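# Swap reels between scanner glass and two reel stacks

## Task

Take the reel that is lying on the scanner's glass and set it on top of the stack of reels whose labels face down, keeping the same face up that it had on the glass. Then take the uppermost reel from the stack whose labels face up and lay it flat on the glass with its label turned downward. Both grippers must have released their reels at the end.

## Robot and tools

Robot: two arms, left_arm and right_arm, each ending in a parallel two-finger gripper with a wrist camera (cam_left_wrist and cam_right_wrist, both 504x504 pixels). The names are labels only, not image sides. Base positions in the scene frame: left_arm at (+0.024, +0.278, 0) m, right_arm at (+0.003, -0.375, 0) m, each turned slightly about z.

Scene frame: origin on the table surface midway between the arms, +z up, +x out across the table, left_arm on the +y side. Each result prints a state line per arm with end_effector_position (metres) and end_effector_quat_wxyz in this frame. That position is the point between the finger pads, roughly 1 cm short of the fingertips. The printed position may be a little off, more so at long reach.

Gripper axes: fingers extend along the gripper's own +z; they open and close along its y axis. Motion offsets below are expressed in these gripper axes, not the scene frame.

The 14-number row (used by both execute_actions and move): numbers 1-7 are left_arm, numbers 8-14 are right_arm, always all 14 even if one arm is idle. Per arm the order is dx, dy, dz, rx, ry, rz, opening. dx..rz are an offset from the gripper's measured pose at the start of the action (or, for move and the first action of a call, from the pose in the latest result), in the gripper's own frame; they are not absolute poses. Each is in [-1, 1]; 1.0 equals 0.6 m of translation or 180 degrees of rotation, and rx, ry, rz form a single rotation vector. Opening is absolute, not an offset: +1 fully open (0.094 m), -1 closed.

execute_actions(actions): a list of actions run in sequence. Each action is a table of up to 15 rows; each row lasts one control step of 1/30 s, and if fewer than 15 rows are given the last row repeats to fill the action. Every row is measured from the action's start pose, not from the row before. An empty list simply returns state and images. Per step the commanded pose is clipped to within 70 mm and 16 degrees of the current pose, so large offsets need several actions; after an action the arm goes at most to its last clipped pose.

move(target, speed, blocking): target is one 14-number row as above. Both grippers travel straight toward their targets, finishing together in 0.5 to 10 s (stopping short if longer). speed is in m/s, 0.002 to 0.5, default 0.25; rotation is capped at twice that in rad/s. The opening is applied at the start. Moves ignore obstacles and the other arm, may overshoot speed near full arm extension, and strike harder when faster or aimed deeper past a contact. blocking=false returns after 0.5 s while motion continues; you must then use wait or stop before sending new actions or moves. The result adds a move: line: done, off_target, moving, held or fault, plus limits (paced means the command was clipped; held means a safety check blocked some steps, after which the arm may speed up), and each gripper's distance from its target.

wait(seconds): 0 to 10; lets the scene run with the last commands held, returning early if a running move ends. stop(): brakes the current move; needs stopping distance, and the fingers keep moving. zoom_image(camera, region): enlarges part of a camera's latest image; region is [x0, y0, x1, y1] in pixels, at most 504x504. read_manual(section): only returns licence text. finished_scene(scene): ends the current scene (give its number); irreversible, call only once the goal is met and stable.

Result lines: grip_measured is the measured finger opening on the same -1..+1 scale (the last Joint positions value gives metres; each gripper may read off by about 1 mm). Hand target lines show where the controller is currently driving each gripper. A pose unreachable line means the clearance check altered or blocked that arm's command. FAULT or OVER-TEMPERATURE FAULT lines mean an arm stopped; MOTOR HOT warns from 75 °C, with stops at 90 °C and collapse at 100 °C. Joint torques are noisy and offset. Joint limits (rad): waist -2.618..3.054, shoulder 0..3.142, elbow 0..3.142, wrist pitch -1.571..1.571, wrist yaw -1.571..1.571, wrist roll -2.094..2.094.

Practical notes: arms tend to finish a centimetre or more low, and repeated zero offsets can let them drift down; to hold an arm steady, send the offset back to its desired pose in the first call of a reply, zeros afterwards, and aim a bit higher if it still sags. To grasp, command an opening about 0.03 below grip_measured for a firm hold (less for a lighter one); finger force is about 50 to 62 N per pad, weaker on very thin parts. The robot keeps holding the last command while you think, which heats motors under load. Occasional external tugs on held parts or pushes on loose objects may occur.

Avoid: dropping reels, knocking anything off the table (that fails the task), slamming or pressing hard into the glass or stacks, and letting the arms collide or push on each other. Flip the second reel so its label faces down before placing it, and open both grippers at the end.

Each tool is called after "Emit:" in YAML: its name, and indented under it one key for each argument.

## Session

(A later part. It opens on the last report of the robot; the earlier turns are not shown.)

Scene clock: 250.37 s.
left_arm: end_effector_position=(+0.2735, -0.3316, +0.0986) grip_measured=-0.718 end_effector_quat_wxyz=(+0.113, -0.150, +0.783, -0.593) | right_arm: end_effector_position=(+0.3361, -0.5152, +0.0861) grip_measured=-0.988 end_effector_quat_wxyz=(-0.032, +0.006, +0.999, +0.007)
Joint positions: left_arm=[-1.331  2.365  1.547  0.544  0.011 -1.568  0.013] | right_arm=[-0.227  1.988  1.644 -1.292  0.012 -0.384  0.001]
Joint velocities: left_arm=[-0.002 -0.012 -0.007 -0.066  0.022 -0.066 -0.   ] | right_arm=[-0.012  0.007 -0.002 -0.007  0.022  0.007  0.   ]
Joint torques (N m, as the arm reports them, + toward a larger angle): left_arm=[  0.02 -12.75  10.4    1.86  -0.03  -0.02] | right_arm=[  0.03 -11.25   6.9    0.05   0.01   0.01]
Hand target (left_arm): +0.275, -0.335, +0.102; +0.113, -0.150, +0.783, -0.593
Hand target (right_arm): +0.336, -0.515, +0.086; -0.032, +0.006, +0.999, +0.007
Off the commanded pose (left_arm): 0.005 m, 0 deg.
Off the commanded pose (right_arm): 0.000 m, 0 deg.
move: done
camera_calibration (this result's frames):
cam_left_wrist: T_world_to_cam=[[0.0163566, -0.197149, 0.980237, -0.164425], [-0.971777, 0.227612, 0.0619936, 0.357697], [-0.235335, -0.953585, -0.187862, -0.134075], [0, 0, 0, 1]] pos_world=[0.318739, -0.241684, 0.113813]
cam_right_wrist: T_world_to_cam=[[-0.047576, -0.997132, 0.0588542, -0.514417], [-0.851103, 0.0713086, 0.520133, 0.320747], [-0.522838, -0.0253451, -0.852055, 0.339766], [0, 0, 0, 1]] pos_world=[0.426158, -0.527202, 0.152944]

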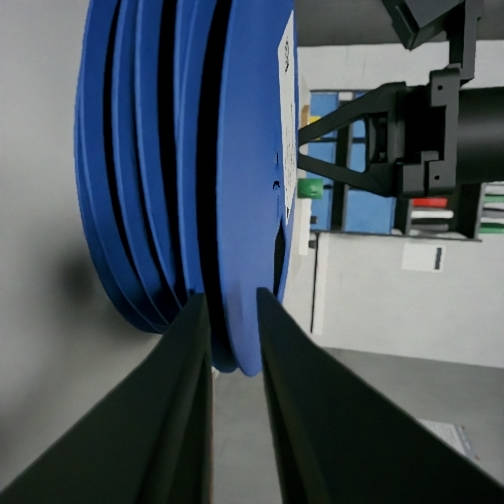

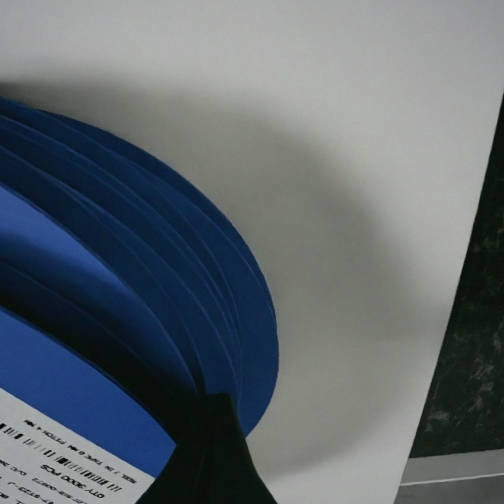

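Emit:
move:
  target: [0,-0.013,0.038,0,0,0,-0.7,0,0,0,0,0,0,-1]
  speed: 0.015

Scene clock: 255.27 s.
left_arm: end_effector_position=(+0.2804, -0.3482, +0.0957) grip_measured=-0.702 end_effector_quat_wxyz=(+0.113, -0.151, +0.786, -0.590) | right_arm: end_effector_position=(+0.3400, -0.5267, +0.0859) grip_measured=-0.988 end_effector_quat_wxyz=(-0.025, +0.008, +0.999, -0.019)
Joint positions: left_arm=[-1.331  2.429  1.666  0.48   0.011 -1.568  0.014] | right_arm=[-0.231  1.988  1.644 -1.26   0.055 -0.384  0.001]
Joint velocities: left_arm=[-0.017  0.002  0.012 -0.007  0.037  0.022  0.   ] | right_arm=[-0.012  0.012  0.007  0.022  0.066  0.037 -0.001]
Joint torques (N m, as the arm reports them, + toward a larger angle): left_arm=[  0.03 -12.85  11.07   1.93  -0.03  -0.03] | right_arm=[  0.29 -11.31   6.99  -0.18  -0.32   0.02]
Hand target (left_arm): +0.283, -0.353, +0.100; +0.113, -0.150, +0.783, -0.593
Hand target (right_arm): +0.336, -0.515, +0.086; -0.032, +0.006, +0.999, +0.006
Off the commanded pose (left_arm): 0.007 m, 1 deg.
Off the commanded pose (right_arm): 0.012 m, 3 deg.
move: off_target (right_arm)
camera_calibration (this result's frames):
cam_left_wrist: T_world_to_cam=[[0.0199113, -0.205786, 0.978394, -0.168863], [-0.971542, 0.227041, 0.0675254, 0.367518], [-0.236031, -0.951895, -0.195409, -0.147352], [0, 0, 0, 1]] pos_world=[0.325641, -0.258455, 0.111603]
cam_right_wrist: T_world_to_cam=[[-0.0508355, -0.992686, 0.109496, -0.526574], [-0.857832, 0.0995437, 0.504197, 0.343482], [-0.511409, -0.0682977, -0.856619, 0.315269], [0, 0, 0, 1]] pos_world=[0.429113, -0.535382, 0.15454]

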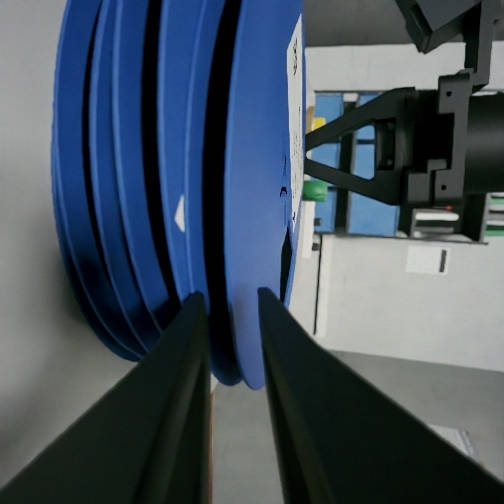

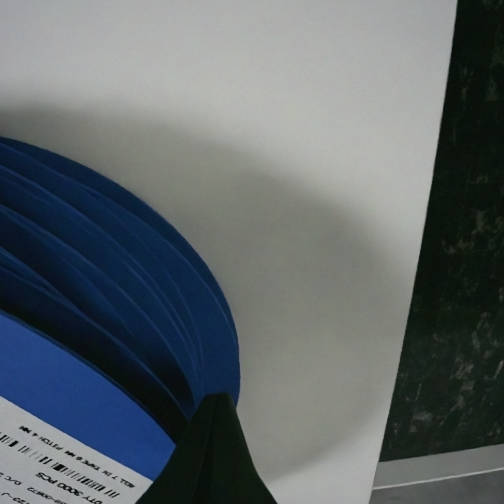

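Emit:
move:
  target: [0,-0.012,-0.032,0,0,0,-0.76,0.006,0.03,0,0,0,0,-1]
  speed: 0.02

Scene clock: 261.37 s.
left_arm: end_effector_position=(+0.2750, -0.3353, +0.0963) grip_measured=-0.758 end_effector_quat_wxyz=(+0.111, -0.152, +0.791, -0.582) | right_arm: end_effector_position=(+0.3371, -0.5157, +0.0792) grip_measured=-0.988 end_effector_quat_wxyz=(-0.037, +0.010, +0.999, -0.020)
Joint positions: left_arm=[-1.331  2.376  1.587  0.487  0.011 -1.568  0.011] | right_arm=[-0.202  1.985  1.612 -1.253  0.063 -0.349  0.001]
Joint velocities: left_arm=[ 0.002  0.002  0.002 -0.022 -0.037 -0.007  0.   ] | right_arm=[-0.017 -0.012 -0.002 -0.007  0.007  0.066 -0.   ]
Joint torques (N m, as the arm reports them, + toward a larger angle): left_arm=[  0.03 -15.48   6.05   2.14  -0.04  -0.03] | right_arm=[  0.76 -14.18   4.83   0.12  -0.05   0.07]
Hand target (left_arm): +0.274, -0.333, +0.108; +0.113, -0.151, +0.786, -0.589
Hand target (right_arm): +0.337, -0.509, +0.085; -0.026, +0.008, +0.999, -0.018
Off the commanded pose (left_arm): 0.012 m, 1 deg.
Off the commanded pose (right_arm): 0.009 m, 1 deg.
move: off_target (left_arm)
camera_calibration (this result's frames):
cam_left_wrist: T_world_to_cam=[[0.0265754, -0.221978, 0.97469, -0.173517], [-0.971045, 0.225835, 0.0779081, 0.35782], [-0.237413, -0.948538, -0.209549, -0.133309], [0, 0, 0, 1]] pos_world=[0.320422, -0.245774, 0.113314]
cam_right_wrist: T_world_to_cam=[[-0.0531674, -0.992272, 0.112116, -0.514258], [-0.845672, 0.104449, 0.523383, 0.340213], [-0.531048, -0.066986, -0.84469, 0.315125], [0, 0, 0, 1]] pos_world=[0.427713, -0.524709, 0.145778]

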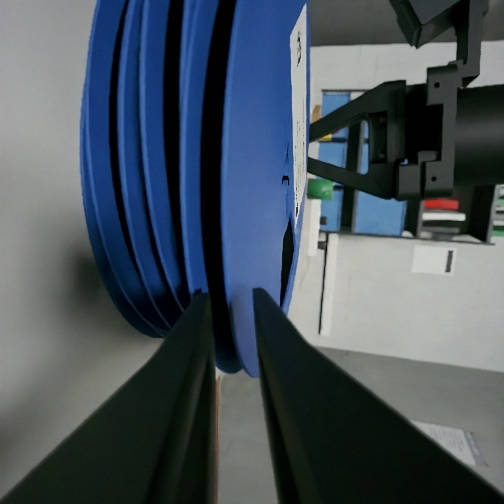

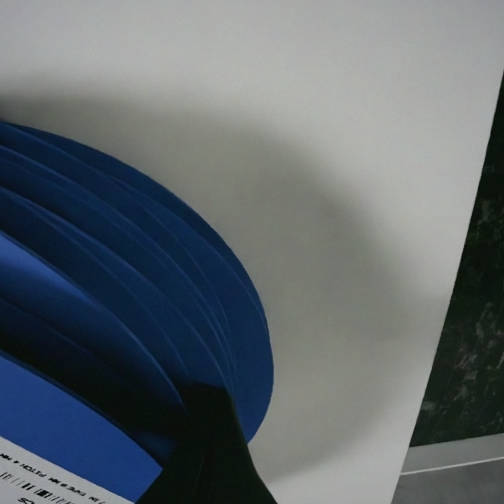

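Emit:
move:
  target: [0,-0.022,0.032,0,0,0,-0.76,0,0,-0.03,0,0,0,-1]
  speed: 0.015

Scene clock: 267.70 s.
left_arm: end_effector_position=(+0.2809, -0.3492, +0.0936) grip_measured=-0.758 end_effector_quat_wxyz=(+0.110, -0.153, +0.797, -0.573) | right_arm: end_effector_position=(+0.3411, -0.5245, +0.0901) grip_measured=-0.988 end_effector_quat_wxyz=(-0.033, +0.011, +0.999, -0.042)
Joint positions: left_arm=[-1.331  2.429  1.7    0.404  0.011 -1.568  0.011] | right_arm=[-0.202  1.985  1.654 -1.272  0.102 -0.348  0.001]
Joint velocities: left_arm=[-0.002 -0.007 -0.017 -0.11  -0.022 -0.022 -0.   ] | right_arm=[-0.007  0.012 -0.012  0.007 -0.037  0.051  0.   ]
Joint torques (N m, as the arm reports them, + toward a larger angle): left_arm=[  0.03 -13.31  11.44   2.05  -0.02  -0.03] | right_arm=[  0.16 -11.67   9.19  -0.3   -0.27   0.04]
Hand target (left_arm): +0.283, -0.355, +0.104; +0.111, -0.152, +0.791, -0.583
Hand target (right_arm): +0.338, -0.515, +0.097; -0.036, +0.010, +0.999, -0.020
Off the commanded pose (left_arm): 0.012 m, 1 deg.
Off the commanded pose (right_arm): 0.012 m, 3 deg.
move: off_target (left_arm, right_arm)
camera_calibration (this result's frames):
cam_left_wrist: T_world_to_cam=[[0.0351425, -0.24296, 0.9694, -0.183407], [-0.970478, 0.223304, 0.0911481, 0.36457], [-0.238616, -0.943984, -0.22794, -0.14199], [0, 0, 0, 1]] pos_world=[0.326371, -0.260007, 0.1122]
cam_right_wrist: T_world_to_cam=[[-0.0536305, -0.986378, 0.155506, -0.52474], [-0.849584, 0.126905, 0.511959, 0.352891], [-0.52472, -0.104659, -0.844817, 0.303941], [0, 0, 0, 1]] pos_world=[0.431152, -0.530565, 0.157709]

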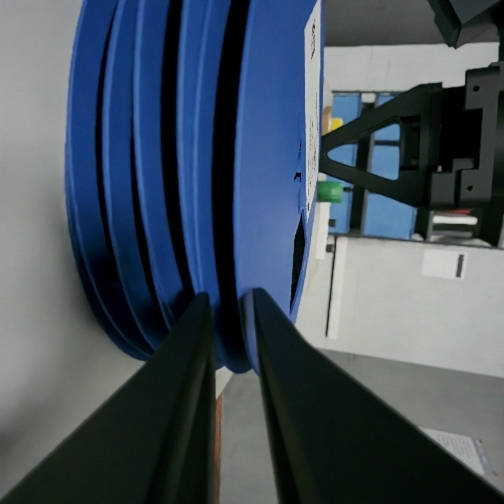

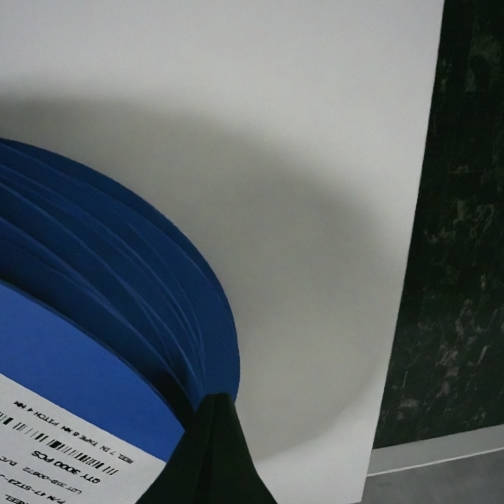

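Emit:
move:
  target: [0,-0.05,-0.065,0.035,0,0,-0.74,0.004,0.02,-0.008,0,0,0,-1]
  speed: 0.03

Scene clock: 273.17 s.
left_arm: end_effector_position=(+0.2714, -0.3262, +0.1212) grip_measured=-0.742 end_effector_quat_wxyz=(+0.116, -0.148, +0.772, -0.606) | right_arm: end_effector_position=(+0.3437, -0.5193, +0.0902) grip_measured=-0.988 end_effector_quat_wxyz=(-0.032, +0.013, +0.998, -0.045)
Joint positions: left_arm=[-1.331  2.309  1.511  0.559  0.011 -1.568  0.012] | right_arm=[-0.184  1.985  1.654 -1.271  0.105 -0.326  0.001]
Joint velocities: left_arm=[-0.002 -0.012  0.007 -0.007  0.037  0.022  0.001] | right_arm=[-0.002 -0.012 -0.002  0.081 -0.007 -0.081 -0.   ]
Joint torques (N m, as the arm reports them, + toward a larger angle): left_arm=[ -0.04 -14.96   6.13   2.21  -0.03  -0.02] | right_arm=[  0.75 -13.39   5.28   0.03   0.01   0.08]
Hand target (left_arm): +0.270, -0.324, +0.134; +0.118, -0.146, +0.765, -0.616
Hand target (right_arm): +0.339, -0.512, +0.094; -0.033, +0.011, +0.999, -0.042
Off the commanded pose (left_arm): 0.014 m, 1 deg.
Off the commanded pose (right_arm): 0.009 m, 0 deg.
move: off_target (left_arm)
camera_calibration (this result's frames):
cam_left_wrist: T_world_to_cam=[[0.00346579, -0.165997, 0.98612, -0.17252], [-0.972633, 0.22854, 0.0418892, 0.356027], [-0.232321, -0.959278, -0.160662, -0.131149], [0, 0, 0, 1]] pos_world=[0.316413, -0.235812, 0.134141]
cam_right_wrist: T_world_to_cam=[[-0.0585309, -0.985251, 0.160792, -0.517667], [-0.84981, 0.133692, 0.509853, 0.358207], [-0.52383, -0.1068, -0.845101, 0.304517], [0, 0, 0, 1]] pos_world=[0.433624, -0.5254, 0.157951]

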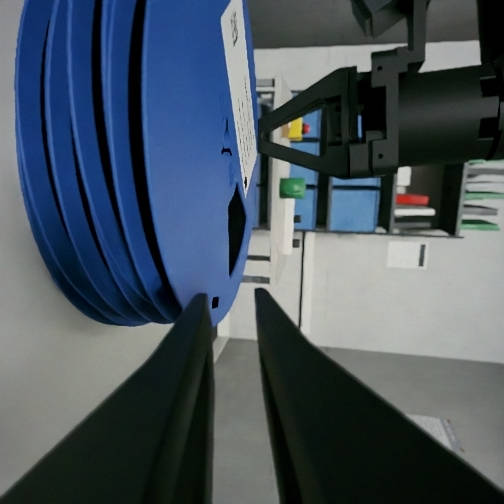

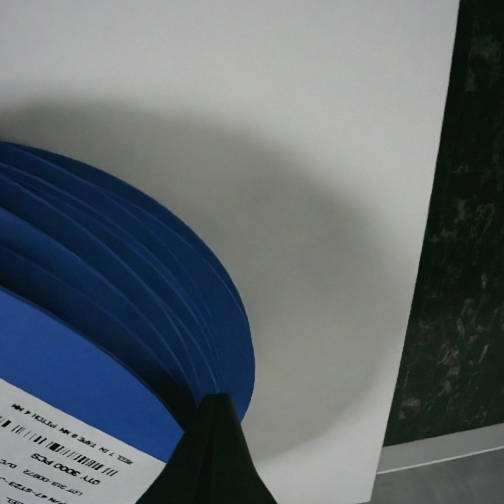

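Emit:
move:
  target: [0,0.018,0.004,0,0,0,-0.72,0,0,0,0,0,0,-1]
  speed: 0.015

Scene clock: 278.93 s.
left_arm: end_effector_position=(+0.2718, -0.3270, +0.1122) grip_measured=-0.722 end_effector_quat_wxyz=(+0.116, -0.149, +0.774, -0.605) | right_arm: end_effector_position=(+0.3436, -0.5194, +0.0902) grip_measured=-0.988 end_effector_quat_wxyz=(-0.032, +0.013, +0.998, -0.045)
Joint positions: left_arm=[-1.331  2.33   1.51   0.576  0.011 -1.568  0.013] | right_arm=[-0.184  1.985  1.654 -1.271  0.106 -0.325  0.001]
Joint velocities: left_arm=[ 0.007 -0.032  0.002 -0.007 -0.051 -0.051 -0.   ] | right_arm=[-0.002 -0.002 -0.002 -0.037 -0.007 -0.007 -0.   ]
Joint torques (N m, as the arm reports them, + toward a larger angle): left_arm=[  0.04 -12.84   6.61   2.18  -0.03  -0.03] | right_arm=[  0.05 -11.31   7.01   0.11   0.05   0.02]
Hand target (left_arm): +0.271, -0.326, +0.110; +0.116, -0.148, +0.772, -0.606
Hand target (right_arm): +0.344, -0.519, +0.090; -0.032, +0.013, +0.998, -0.045
Off the commanded pose (left_arm): 0.002 m, 0 deg.
Off the commanded pose (right_arm): 0.000 m, 0 deg.
move: done
camera_calibration (this result's frames):
cam_left_wrist: T_world_to_cam=[[0.00489712, -0.169474, 0.985522, -0.165308], [-0.972571, 0.228388, 0.0441072, 0.3566], [-0.232556, -0.958706, -0.163707, -0.132697], [0, 0, 0, 1]] pos_world=[0.316768, -0.236675, 0.125463]
cam_right_wrist: T_world_to_cam=[[-0.058877, -0.985168, 0.161174, -0.517605], [-0.84971, 0.134199, 0.509886, 0.358419], [-0.523952, -0.106931, -0.845009, 0.30447], [0, 0, 0, 1]] pos_world=[0.433605, -0.52547, 0.157952]

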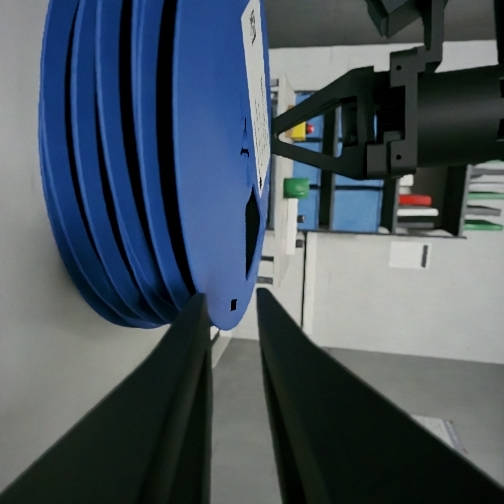

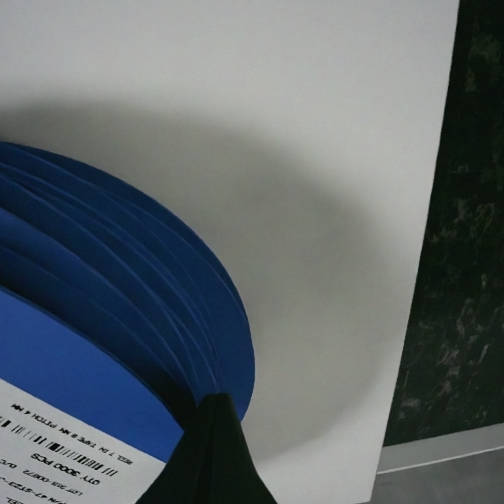

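Emit:
move:
  target: [0,0.014,0.004,0,0,0,-0.7,0,0,0,0,0,0,-1]
  speed: 0.015

Emit:
move:
  target: [0,-0.013,0.022,0,0,0,-0.7,0,0,0,0,0,0,-1]
  speed: 0.015

Scene clock: 286.33 s.
left_arm: end_effector_position=(+0.2719, -0.3274, +0.1028) grip_measured=-0.702 end_effector_quat_wxyz=(+0.115, -0.149, +0.776, -0.602) | right_arm: end_effector_position=(+0.3436, -0.5194, +0.0902) grip_measured=-0.988 end_effector_quat_wxyz=(-0.032, +0.013, +0.998, -0.045)
Joint positions: left_arm=[-1.331  2.348  1.51   0.586  0.011 -1.568  0.014] | right_arm=[-0.184  1.985  1.654 -1.271  0.106 -0.325  0.001]
Joint velocities: left_arm=[-0.007 -0.012 -0.012  0.022 -0.066  0.022 -0.001] | right_arm=[-0.002  0.012 -0.002  0.037 -0.125 -0.066 -0.001]
Joint torques (N m, as the arm reports them, + toward a larger angle): left_arm=[  0.04 -13.     7.13   2.22  -0.03  -0.02] | right_arm=[  0.02 -11.31   6.99   0.11   0.04   0.02]
Hand target (left_arm): +0.272, -0.327, +0.103; +0.116, -0.149, +0.774, -0.605
Hand target (right_arm): +0.344, -0.519, +0.090; -0.032, +0.013, +0.998, -0.045
Off the commanded pose (left_arm): 0.001 m, 1 deg.
Off the commanded pose (right_arm): 0.000 m, 0 deg.
move: done
camera_calibration (this result's frames):
cam_left_wrist: T_world_to_cam=[[0.00818582, -0.177465, 0.984093, -0.159406], [-0.972415, 0.228009, 0.0492063, 0.356557], [-0.233115, -0.957349, -0.170703, -0.133247], [0, 0, 0, 1]] pos_world=[0.316964, -0.237151, 0.11658]
cam_right_wrist: T_world_to_cam=[[-0.058877, -0.985168, 0.161174, -0.517605], [-0.84971, 0.134199, 0.509886, 0.358419], [-0.523952, -0.106931, -0.845009, 0.30447], [0, 0, 0, 1]] pos_world=[0.433605, -0.52547, 0.157952]

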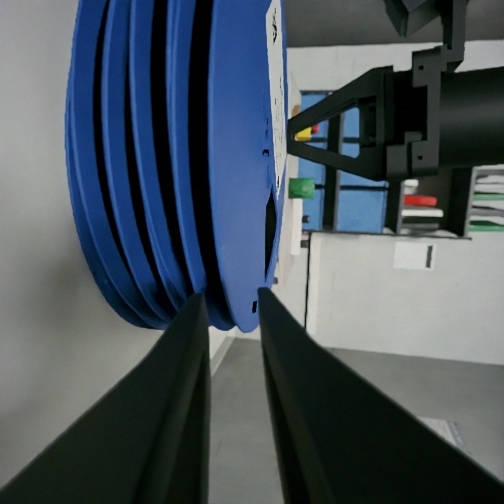

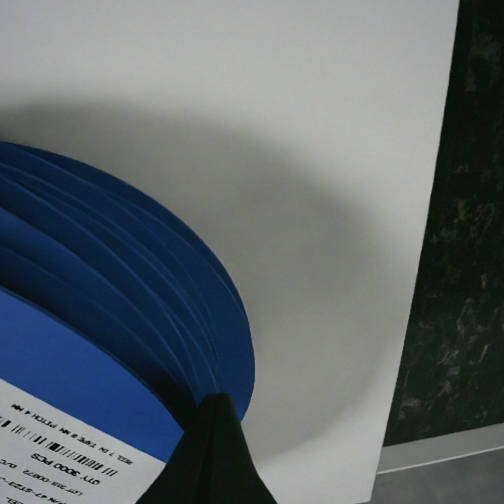

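Scene clock: 287.57 s.
left_arm: end_effector_position=(+0.2759, -0.3370, +0.1033) grip_measured=-0.702 end_effector_quat_wxyz=(+0.116, -0.149, +0.776, -0.602) | right_arm: end_effector_position=(+0.3436, -0.5194, +0.0902) grip_measured=-0.988 end_effector_quat_wxyz=(-0.032, +0.013, +0.998, -0.045)
Joint positions: left_arm=[-1.331  2.381  1.574  0.556  0.011 -1.568  0.014] | right_arm=[-0.184  1.985  1.654 -1.271  0.106 -0.325  0.001]
Joint velocities: left_arm=[-0.007 -0.017 -0.002  0.007  0.007 -0.037 -0.   ] | right_arm=[ 0.002 -0.022  0.002 -0.037  0.066 -0.081 -0.001]
Joint torques (N m, as the arm reports them, + toward a larger angle): left_arm=[  0.03 -13.11  10.47   1.81  -0.03  -0.03] | right_arm=[  0.06 -11.3    6.96   0.11   0.04   0.  ]
Hand target (left_arm): +0.277, -0.341, +0.107; +0.116, -0.149, +0.776, -0.602
Hand target (right_arm): +0.344, -0.519, +0.090; -0.032, +0.013, +0.998, -0.045
Off the commanded pose (left_arm): 0.006 m, 0 deg.
Off the commanded pose (right_arm): 0.000 m, 0 deg.
move: done
camera_calibration (this result's frames):
cam_left_wrist: T_world_to_cam=[[0.00790003, -0.17677, 0.98422, -0.161354], [-0.972429, 0.228044, 0.0487631, 0.362637], [-0.233065, -0.95747, -0.170095, -0.141563], [0, 0, 0, 1]] pos_world=[0.32092, -0.246762, 0.117045]
cam_right_wrist: T_world_to_cam=[[-0.058877, -0.985168, 0.161174, -0.517605], [-0.84971, 0.134199, 0.509886, 0.358419], [-0.523952, -0.106931, -0.845009, 0.30447], [0, 0, 0, 1]] pos_world=[0.433605, -0.52547, 0.157952]

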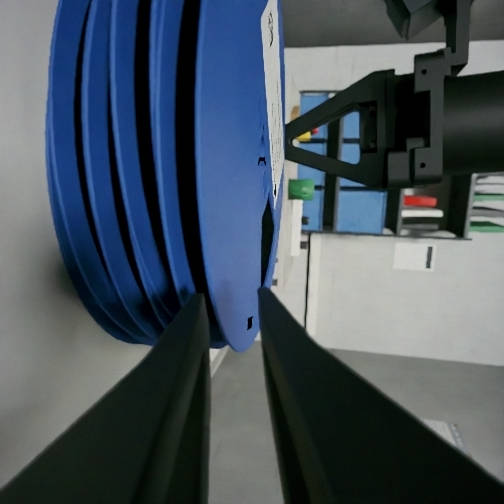

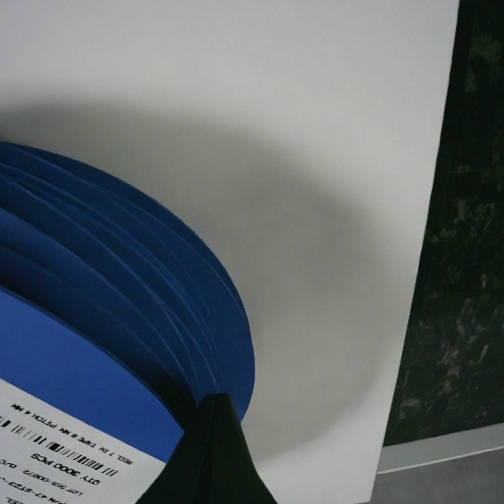

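Emit:
move:
  target: [0,0,0,0,0,0,-0.58,0,0,0,0,0,0,-1]

Emit:
move:
  target: [0,-0.016,0.034,0,0,0,-0.58,0,0,0,0,0,0,-1]
  speed: 0.015

Scene clock: 293.63 s.
left_arm: end_effector_position=(+0.2758, -0.3368, +0.1021) grip_measured=-0.582 end_effector_quat_wxyz=(+0.115, -0.149, +0.777, -0.600) | right_arm: end_effector_position=(+0.3436, -0.5194, +0.0902) grip_measured=-0.988 end_effector_quat_wxyz=(-0.032, +0.013, +0.998, -0.045)
Joint positions: left_arm=[-1.331  2.382  1.574  0.553  0.011 -1.568  0.02 ] | right_arm=[-0.184  1.985  1.654 -1.271  0.106 -0.325  0.001]
Joint velocities: left_arm=[-0.007 -0.017 -0.022 -0.022  0.007 -0.007 -0.001] | right_arm=[ 0.012  0.002 -0.002 -0.007 -0.037 -0.11  -0.001]
Joint torques (N m, as the arm reports them, + toward a larger angle): left_arm=[  0.02 -13.5    7.62   2.1   -0.03  -0.02] | right_arm=[  0.03 -11.29   7.01   0.12   0.05   0.02]
Hand target (left_arm): +0.276, -0.337, +0.103; +0.116, -0.149, +0.776, -0.602
Hand target (right_arm): +0.344, -0.519, +0.090; -0.032, +0.013, +0.998, -0.045
Off the commanded pose (left_arm): 0.001 m, 0 deg.
Off the commanded pose (right_arm): 0.000 m, 0 deg.
move: done
camera_calibration (this result's frames):
cam_left_wrist: T_world_to_cam=[[0.00932857, -0.180241, 0.983578, -0.161611], [-0.972357, 0.227868, 0.0509791, 0.362274], [-0.233314, -0.956864, -0.173133, -0.141028], [0, 0, 0, 1]] pos_world=[0.320863, -0.246624, 0.116072]
cam_right_wrist: T_world_to_cam=[[-0.058877, -0.985168, 0.161174, -0.517605], [-0.84971, 0.134199, 0.509886, 0.358419], [-0.523952, -0.106931, -0.845009, 0.30447], [0, 0, 0, 1]] pos_world=[0.433605, -0.52547, 0.157952]

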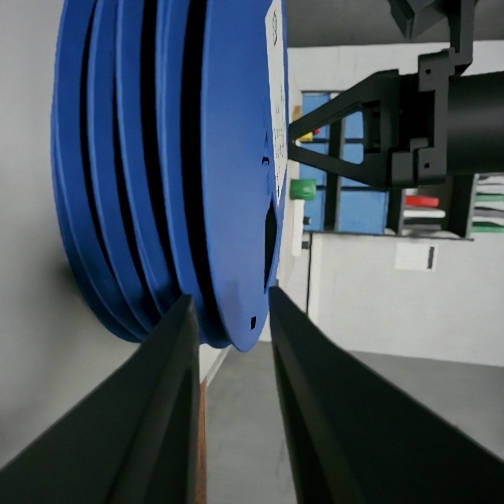

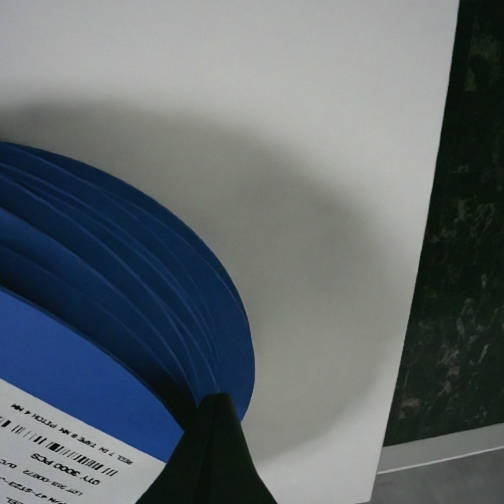

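Scene clock: 295.37 s.
left_arm: end_effector_position=(+0.2826, -0.3533, +0.1016) grip_measured=-0.582 end_effector_quat_wxyz=(+0.115, -0.149, +0.777, -0.600) | right_arm: end_effector_position=(+0.3436, -0.5194, +0.0902) grip_measured=-0.988 end_effector_quat_wxyz=(-0.032, +0.013, +0.998, -0.045)
Joint positions: left_arm=[-1.331  2.443  1.69   0.497  0.011 -1.568  0.02 ] | right_arm=[-0.184  1.985  1.654 -1.271  0.106 -0.325  0.001]
Joint velocities: left_arm=[-0.012  0.012 -0.002  0.022 -0.007  0.081  0.   ] | right_arm=[ 0.032 -0.017 -0.012 -0.037  0.022 -0.007  0.   ]
Joint torques (N m, as the arm reports them, + toward a larger angle): left_arm=[  0.03 -13.59  10.78   1.85  -0.03  -0.03] | right_arm=[  0.05 -11.27   7.01   0.11   0.04   0.02]
Hand target (left_arm): +0.284, -0.357, +0.106; +0.115, -0.149, +0.777, -0.601
Hand target (right_arm): +0.344, -0.519, +0.090; -0.032, +0.013, +0.998, -0.045
Off the commanded pose (left_arm): 0.006 m, 0 deg.
Off the commanded pose (right_arm): 0.000 m, 0 deg.
move: done
camera_calibration (this result's frames):
cam_left_wrist: T_world_to_cam=[[0.00975695, -0.181282, 0.983383, -0.164706], [-0.972334, 0.227814, 0.0516437, 0.372532], [-0.23339, -0.956681, -0.174044, -0.155078], [0, 0, 0, 1]] pos_world=[0.327639, -0.263086, 0.115739]
cam_right_wrist: T_world_to_cam=[[-0.058877, -0.985168, 0.161174, -0.517605], [-0.84971, 0.134199, 0.509886, 0.358419], [-0.523952, -0.106931, -0.845009, 0.30447], [0, 0, 0, 1]] pos_world=[0.433605, -0.52547, 0.157952]

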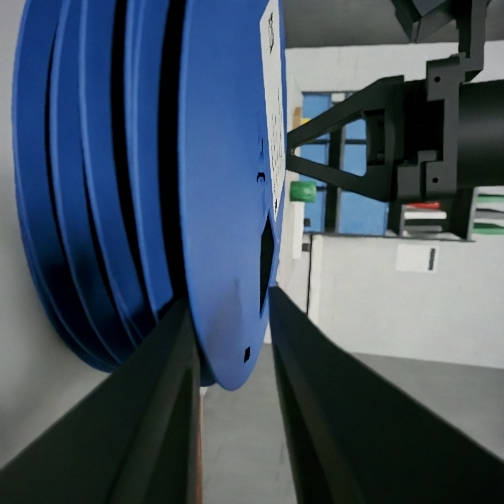

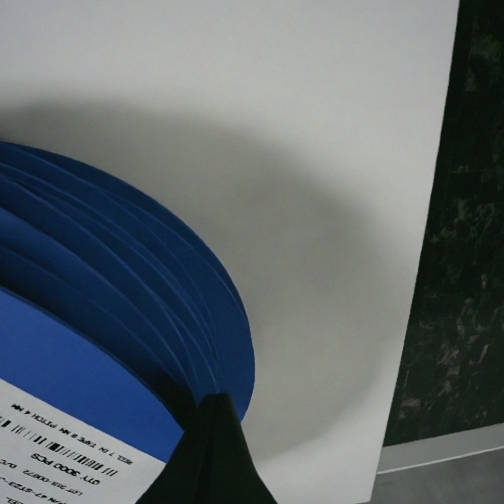

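Emit:
move:
  target: [0,-0.012,0.026,0,0,0,-0.58,0,0,0,0,0,0,-1]
  speed: 0.015

Emit:
execute_actions:
  actions:
    - [[0,0.004,0.001,0,0,0,-0.7,0,0,0,0,0,0,-1]]
    - [[0,0.005,0.001,0,0,0,-0.81,0,0,0,0,0,0,-1]]
    - [[0,0.004,0.001,0,0,0,-0.9,0,0,0,0,0,0,-1]]
    - [[0,0,0,0,0,0,-1,0,0,0,0,0,0,-1]]
    - [[0,0,0,0,0,0,-1,0,0,0,0,0,0,-1]]

Scene clock: 303.23 s.
left_arm: end_effector_position=(+0.2875, -0.3641, +0.1011) grip_measured=-0.582 end_effector_quat_wxyz=(+0.116, -0.150, +0.779, -0.598) | right_arm: end_effector_position=(+0.3475, -0.5296, +0.0909) grip_measured=-0.988 end_effector_quat_wxyz=(-0.025, +0.016, +0.997, -0.068)
Joint positions: left_arm=[-1.331  2.486  1.776  0.449  0.008 -1.568  0.02 ] | right_arm=[-0.188  1.985  1.654 -1.242  0.144 -0.325  0.001]
Joint velocities: left_arm=[-0.002 -0.017 -0.022 -0.095 -0.007 -0.007  0.   ] | right_arm=[ 0.022 -0.012 -0.007  0.066 -0.037 -0.125  0.   ]
Joint torques (N m, as the arm reports them, + toward a larger angle): left_arm=[  0.03 -13.45  11.16   1.89  -0.01  -0.02] | right_arm=[  0.28 -11.38   7.06  -0.08  -0.23   0.01]
Hand target (left_arm): +0.289, -0.368, +0.105; +0.115, -0.149, +0.777, -0.600
Hand target (right_arm): +0.344, -0.520, +0.090; -0.032, +0.014, +0.998, -0.045
Off the commanded pose (left_arm): 0.006 m, 0 deg.
Off the commanded pose (right_arm): 0.011 m, 3 deg.
move: off_target (right_arm)
camera_calibration (this result's frames):
cam_left_wrist: T_world_to_cam=[[0.0114862, -0.185985, 0.982485, -0.168288], [-0.972765, 0.225408, 0.0540424, 0.378808], [-0.231511, -0.956348, -0.178331, -0.164396], [0, 0, 0, 1]] pos_world=[0.332365, -0.273905, 0.115552]
cam_right_wrist: T_world_to_cam=[[-0.0645953, -0.976468, 0.205762, -0.525027], [-0.856311, 0.160113, 0.491015, 0.380445], [-0.512406, -0.144479, -0.846502, 0.282264], [0, 0, 0, 1]] pos_world=[0.436498, -0.532805, 0.160163]

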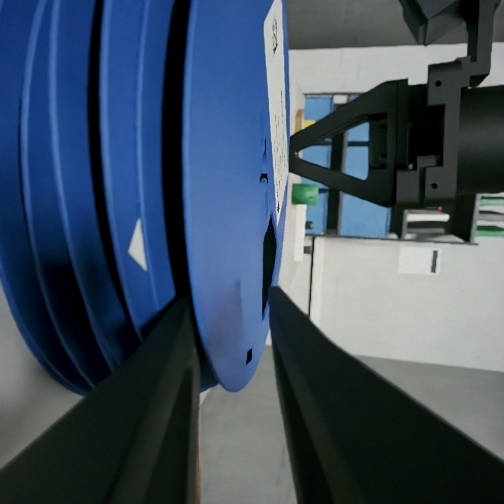

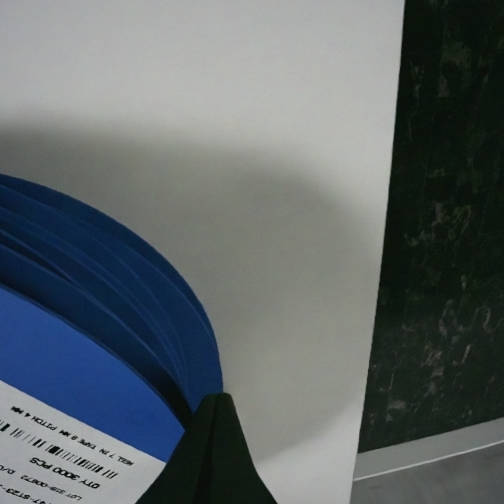

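Scene clock: 305.73 s.
left_arm: end_effector_position=(+0.2893, -0.3654, +0.1029) grip_measured=-0.978 end_effector_quat_wxyz=(+0.119, -0.151, +0.771, -0.607) | right_arm: end_effector_position=(+0.3472, -0.5331, +0.0914) grip_measured=-0.988 end_effector_quat_wxyz=(-0.026, +0.016, +0.997, -0.077)
Joint positions: left_arm=[-1.331  2.495  1.776  0.481  0.003 -1.57   0.001] | right_arm=[-0.188  1.985  1.654 -1.238  0.163 -0.325  0.001]
Joint velocities: left_arm=[-0.002  0.002  0.002 -0.081 -0.022 -0.139 -0.001] | right_arm=[ 0.012 -0.007 -0.007  0.037  0.037 -0.022 -0.002]
Joint torques (N m, as the arm reports them, + toward a larger angle): left_arm=[  0.03 -14.4    7.87   1.94  -0.01  -0.02] | right_arm=[  0.01 -11.37   7.08   0.16   0.06   0.02]
Hand target (left_arm): +0.289, -0.365, +0.100; +0.117, -0.152, +0.775, -0.602
Hand target (right_arm): +0.347, -0.533, +0.091; -0.026, +0.016, +0.997, -0.076
Off the commanded pose (left_arm): 0.003 m, 1 deg.
Off the commanded pose (right_arm): 0.001 m, 0 deg.
camera_calibration (this result's frames):
cam_left_wrist: T_world_to_cam=[[0.00430531, -0.164567, 0.986357, -0.160794], [-0.974507, 0.220571, 0.0410542, 0.380835], [-0.224317, -0.961388, -0.159422, -0.170698], [0, 0, 0, 1]] pos_world=[0.333528, -0.274569, 0.115752]
cam_right_wrist: T_world_to_cam=[[-0.0639342, -0.972335, 0.224673, -0.528303], [-0.854788, 0.169543, 0.490502, 0.385039], [-0.515023, -0.160688, -0.84198, 0.273906], [0, 0, 0, 1]] pos_world=[0.436418, -0.534954, 0.160456]

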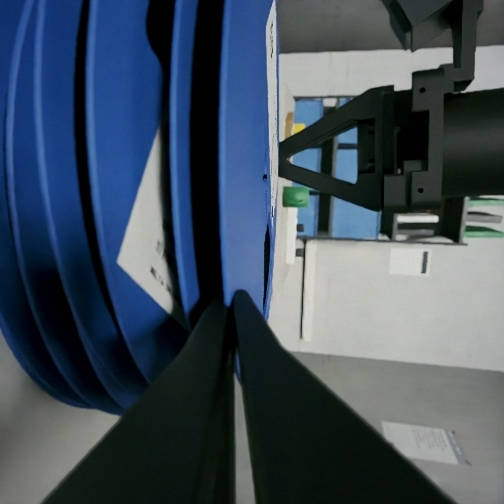

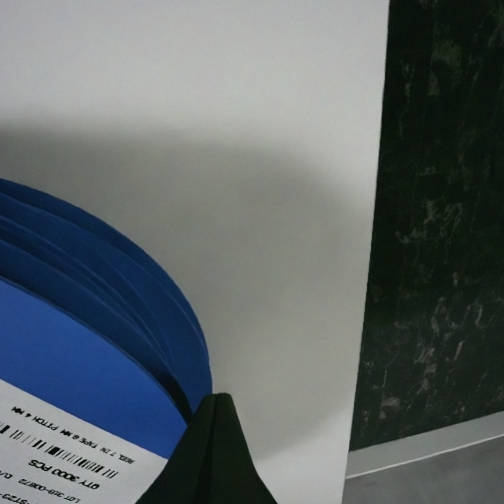

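Grip −0.978: holding. Right backs away, left lifts.

Emit:
move:
  target: [0,0,0,0,0,0,-1,0,-0.1,-0.08,0,0,0,-1]
  speed: 0.1

Emit:
move:
  target: [0,-0.15,-0.1,0,0,0,-1,0,-0.1,-0.15,0,0,0,-1]
  speed: 0.06

Emit:
move:
  target: [0,-0.12,-0.3,0,0,0,-1,0,0,0,0,0,0,-1]
  speed: 0.12

Scene clock: 314.80 s.
left_arm: end_effector_position=(+0.2897, -0.3658, +0.1052) grip_measured=-0.980 end_effector_quat_wxyz=(+0.120, -0.151, +0.768, -0.610) | right_arm: end_effector_position=(+0.3465, -0.5826, +0.1457) grip_measured=-0.988 end_effector_quat_wxyz=(-0.027, +0.016, +0.996, -0.078)
Joint positions: left_arm=[-1.331  2.495  1.776  0.49   0.002 -1.57   0.001] | right_arm=[-0.305  2.073  1.998 -1.477  0.164 -0.443  0.001]
Joint velocities: left_arm=[-0.017 -0.007  0.007 -0.037  0.051 -0.022 -0.002] | right_arm=[-0.007 -0.017  0.007 -0.037 -0.051  0.051  0.   ]
Joint torques (N m, as the arm reports them, + toward a larger angle): left_arm=[  0.03 -14.4    7.88   1.97  -0.02  -0.02] | right_arm=[ -0.14 -11.08   9.62   0.11   0.07  -0.02]
Hand target (left_arm): +0.289, -0.365, +0.103; +0.119, -0.151, +0.771, -0.607
Hand target (right_arm): +0.348, -0.585, +0.148; -0.027, +0.016, +0.996, -0.078
Off the commanded pose (left_arm): 0.002 m, 1 deg.
Off the commanded pose (right_arm): 0.004 m, 0 deg.
move: done
camera_calibration (this result's frames):
cam_left_wrist: T_world_to_cam=[[0.000656235, -0.15596, 0.987763, -0.159084], [-0.9749, 0.219818, 0.0353552, 0.381661], [-0.222642, -0.962994, -0.151901, -0.172519], [0, 0, 0, 1]] pos_world=[0.333776, -0.274842, 0.117437]
cam_right_wrist: T_world_to_cam=[[-0.0634587, -0.972068, 0.225959, -0.588836], [-0.853584, 0.170178, 0.492376, 0.365896], [-0.517076, -0.16163, -0.840541, 0.311242], [0, 0, 0, 1]] pos_world=[0.435892, -0.58435, 0.214506]

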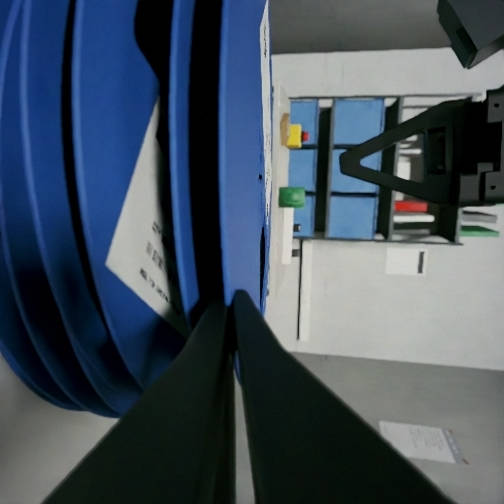

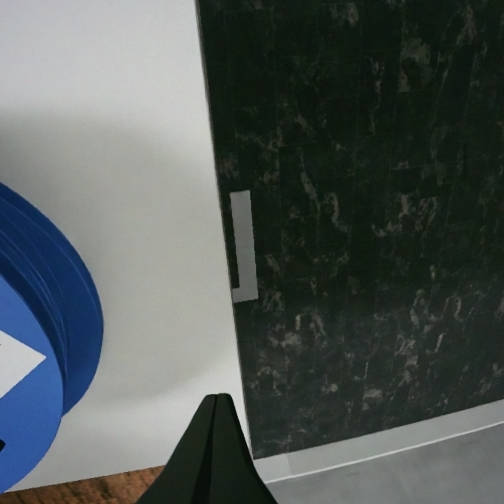

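Scene clock: 317.13 s.
left_arm: end_effector_position=(+0.2759, -0.3320, +0.1820) grip_measured=-0.986 end_effector_quat_wxyz=(+0.117, -0.154, +0.783, -0.591) | right_arm: end_effector_position=(+0.3545, -0.6254, +0.2249) grip_measured=-0.988 end_effector_quat_wxyz=(+0.058, +0.003, +0.989, -0.132)
Joint positions: left_arm=[-1.331  2.227  1.675  0.273  0.001 -1.57   0.001] | right_arm=[-0.385  2.074  2.303 -1.559  0.164 -0.568  0.001]
Joint velocities: left_arm=[ 0.002  0.012 -0.002 -0.066 -0.066 -0.007 -0.   ] | right_arm=[-0.012  0.012  0.012  0.051 -0.022  0.007  0.   ]
Joint torques (N m, as the arm reports them, + toward a larger angle): left_arm=[ -0.19 -15.66   7.41   2.32  -0.05  -0.03] | right_arm=[ -0.43 -14.4    9.24   0.48   0.15   0.  ]
Hand target (left_arm): +0.274, -0.330, +0.206; +0.120, -0.151, +0.768, -0.610
Hand target (right_arm): +0.350, -0.628, +0.243; +0.073, +0.007, +0.986, -0.147
Off the commanded pose (left_arm): 0.024 m, 3 deg.
Off the commanded pose (right_arm): 0.020 m, 12 deg.
joint sent to its limit (right arm) — the command would take joint 4 (wrist pitch) past its lower limit, so that joint was sent only as far as its limit.
move: off_target (left_arm, right_arm)
camera_calibration (this result's frames):
cam_left_wrist: T_world_to_cam=[[0.0194847, -0.201823, 0.979228, -0.24854], [-0.974116, 0.21678, 0.0640622, 0.351607], [-0.225206, -0.95513, -0.192375, -0.12065], [0, 0, 0, 1]] pos_world=[0.320178, -0.241619, 0.197643]
cam_right_wrist: T_world_to_cam=[[-0.068784, -0.94397, 0.322784, -0.650235], [-0.92896, 0.17857, 0.324263, 0.410743], [-0.363734, -0.277549, -0.889193, 0.25905], [0, 0, 0, 1]] pos_world=[0.431063, -0.615249, 0.307042]

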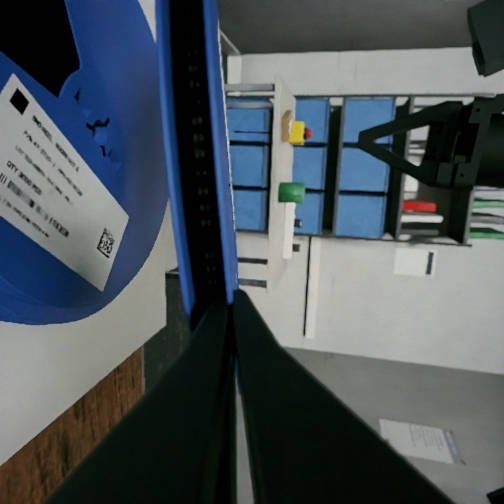

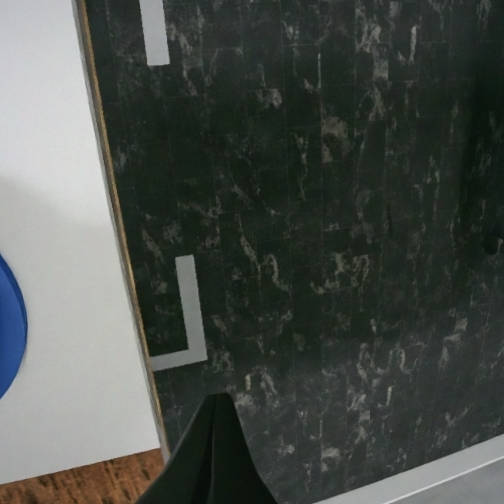

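Scene clock: 319.33 s.
left_arm: end_effector_position=(+0.2184, -0.1924, +0.2855) grip_measured=-0.986 end_effector_quat_wxyz=(+0.113, -0.157, +0.795, -0.574) | right_arm: end_effector_position=(+0.3545, -0.6254, +0.2249) grip_measured=-0.988 end_effector_quat_wxyz=(+0.058, +0.003, +0.989, -0.132)
Joint positions: left_arm=[-1.331  1.577  1.262 -0.005  0.001 -1.57   0.001] | right_arm=[-0.385  2.074  2.303 -1.559  0.164 -0.568  0.001]
Joint velocities: left_arm=[ 0.007  0.017 -0.012 -0.081 -0.007 -0.051 -0.   ] | right_arm=[-0.012  0.002 -0.002 -0.081 -0.081  0.037  0.   ]
Joint torques (N m, as the arm reports them, + toward a larger angle): left_arm=[-0.65 -9.31  7.73  2.32 -0.12 -0.06] | right_arm=[  0.06 -11.98   6.76   0.56   0.07   0.01]
Hand target (left_arm): +0.214, -0.190, +0.300; +0.116, -0.155, +0.784, -0.590
Hand target (right_arm): +0.354, -0.625, +0.225; +0.058, +0.003, +0.989, -0.132
Off the commanded pose (left_arm): 0.015 m, 2 deg.
Off the commanded pose (right_arm): 0.000 m, 0 deg.
move: off_target (left_arm)
camera_calibration (this result's frames):
cam_left_wrist: T_world_to_cam=[[0.0347868, -0.238961, 0.970406, -0.328541], [-0.972926, 0.213892, 0.0875478, 0.251201], [-0.228483, -0.947179, -0.225051, 0.0311616], [0, 0, 0, 1]] pos_world=[0.262949, -0.102723, 0.303839]
cam_right_wrist: T_world_to_cam=[[-0.068784, -0.94397, 0.322784, -0.650235], [-0.92896, 0.17857, 0.324263, 0.410743], [-0.363734, -0.277549, -0.889193, 0.25905], [0, 0, 0, 1]] pos_world=[0.431063, -0.615249, 0.307042]

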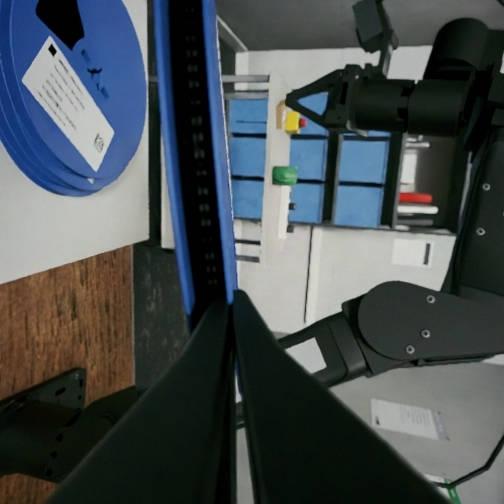

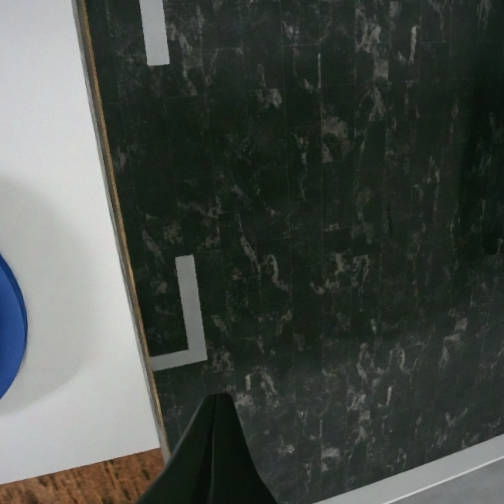

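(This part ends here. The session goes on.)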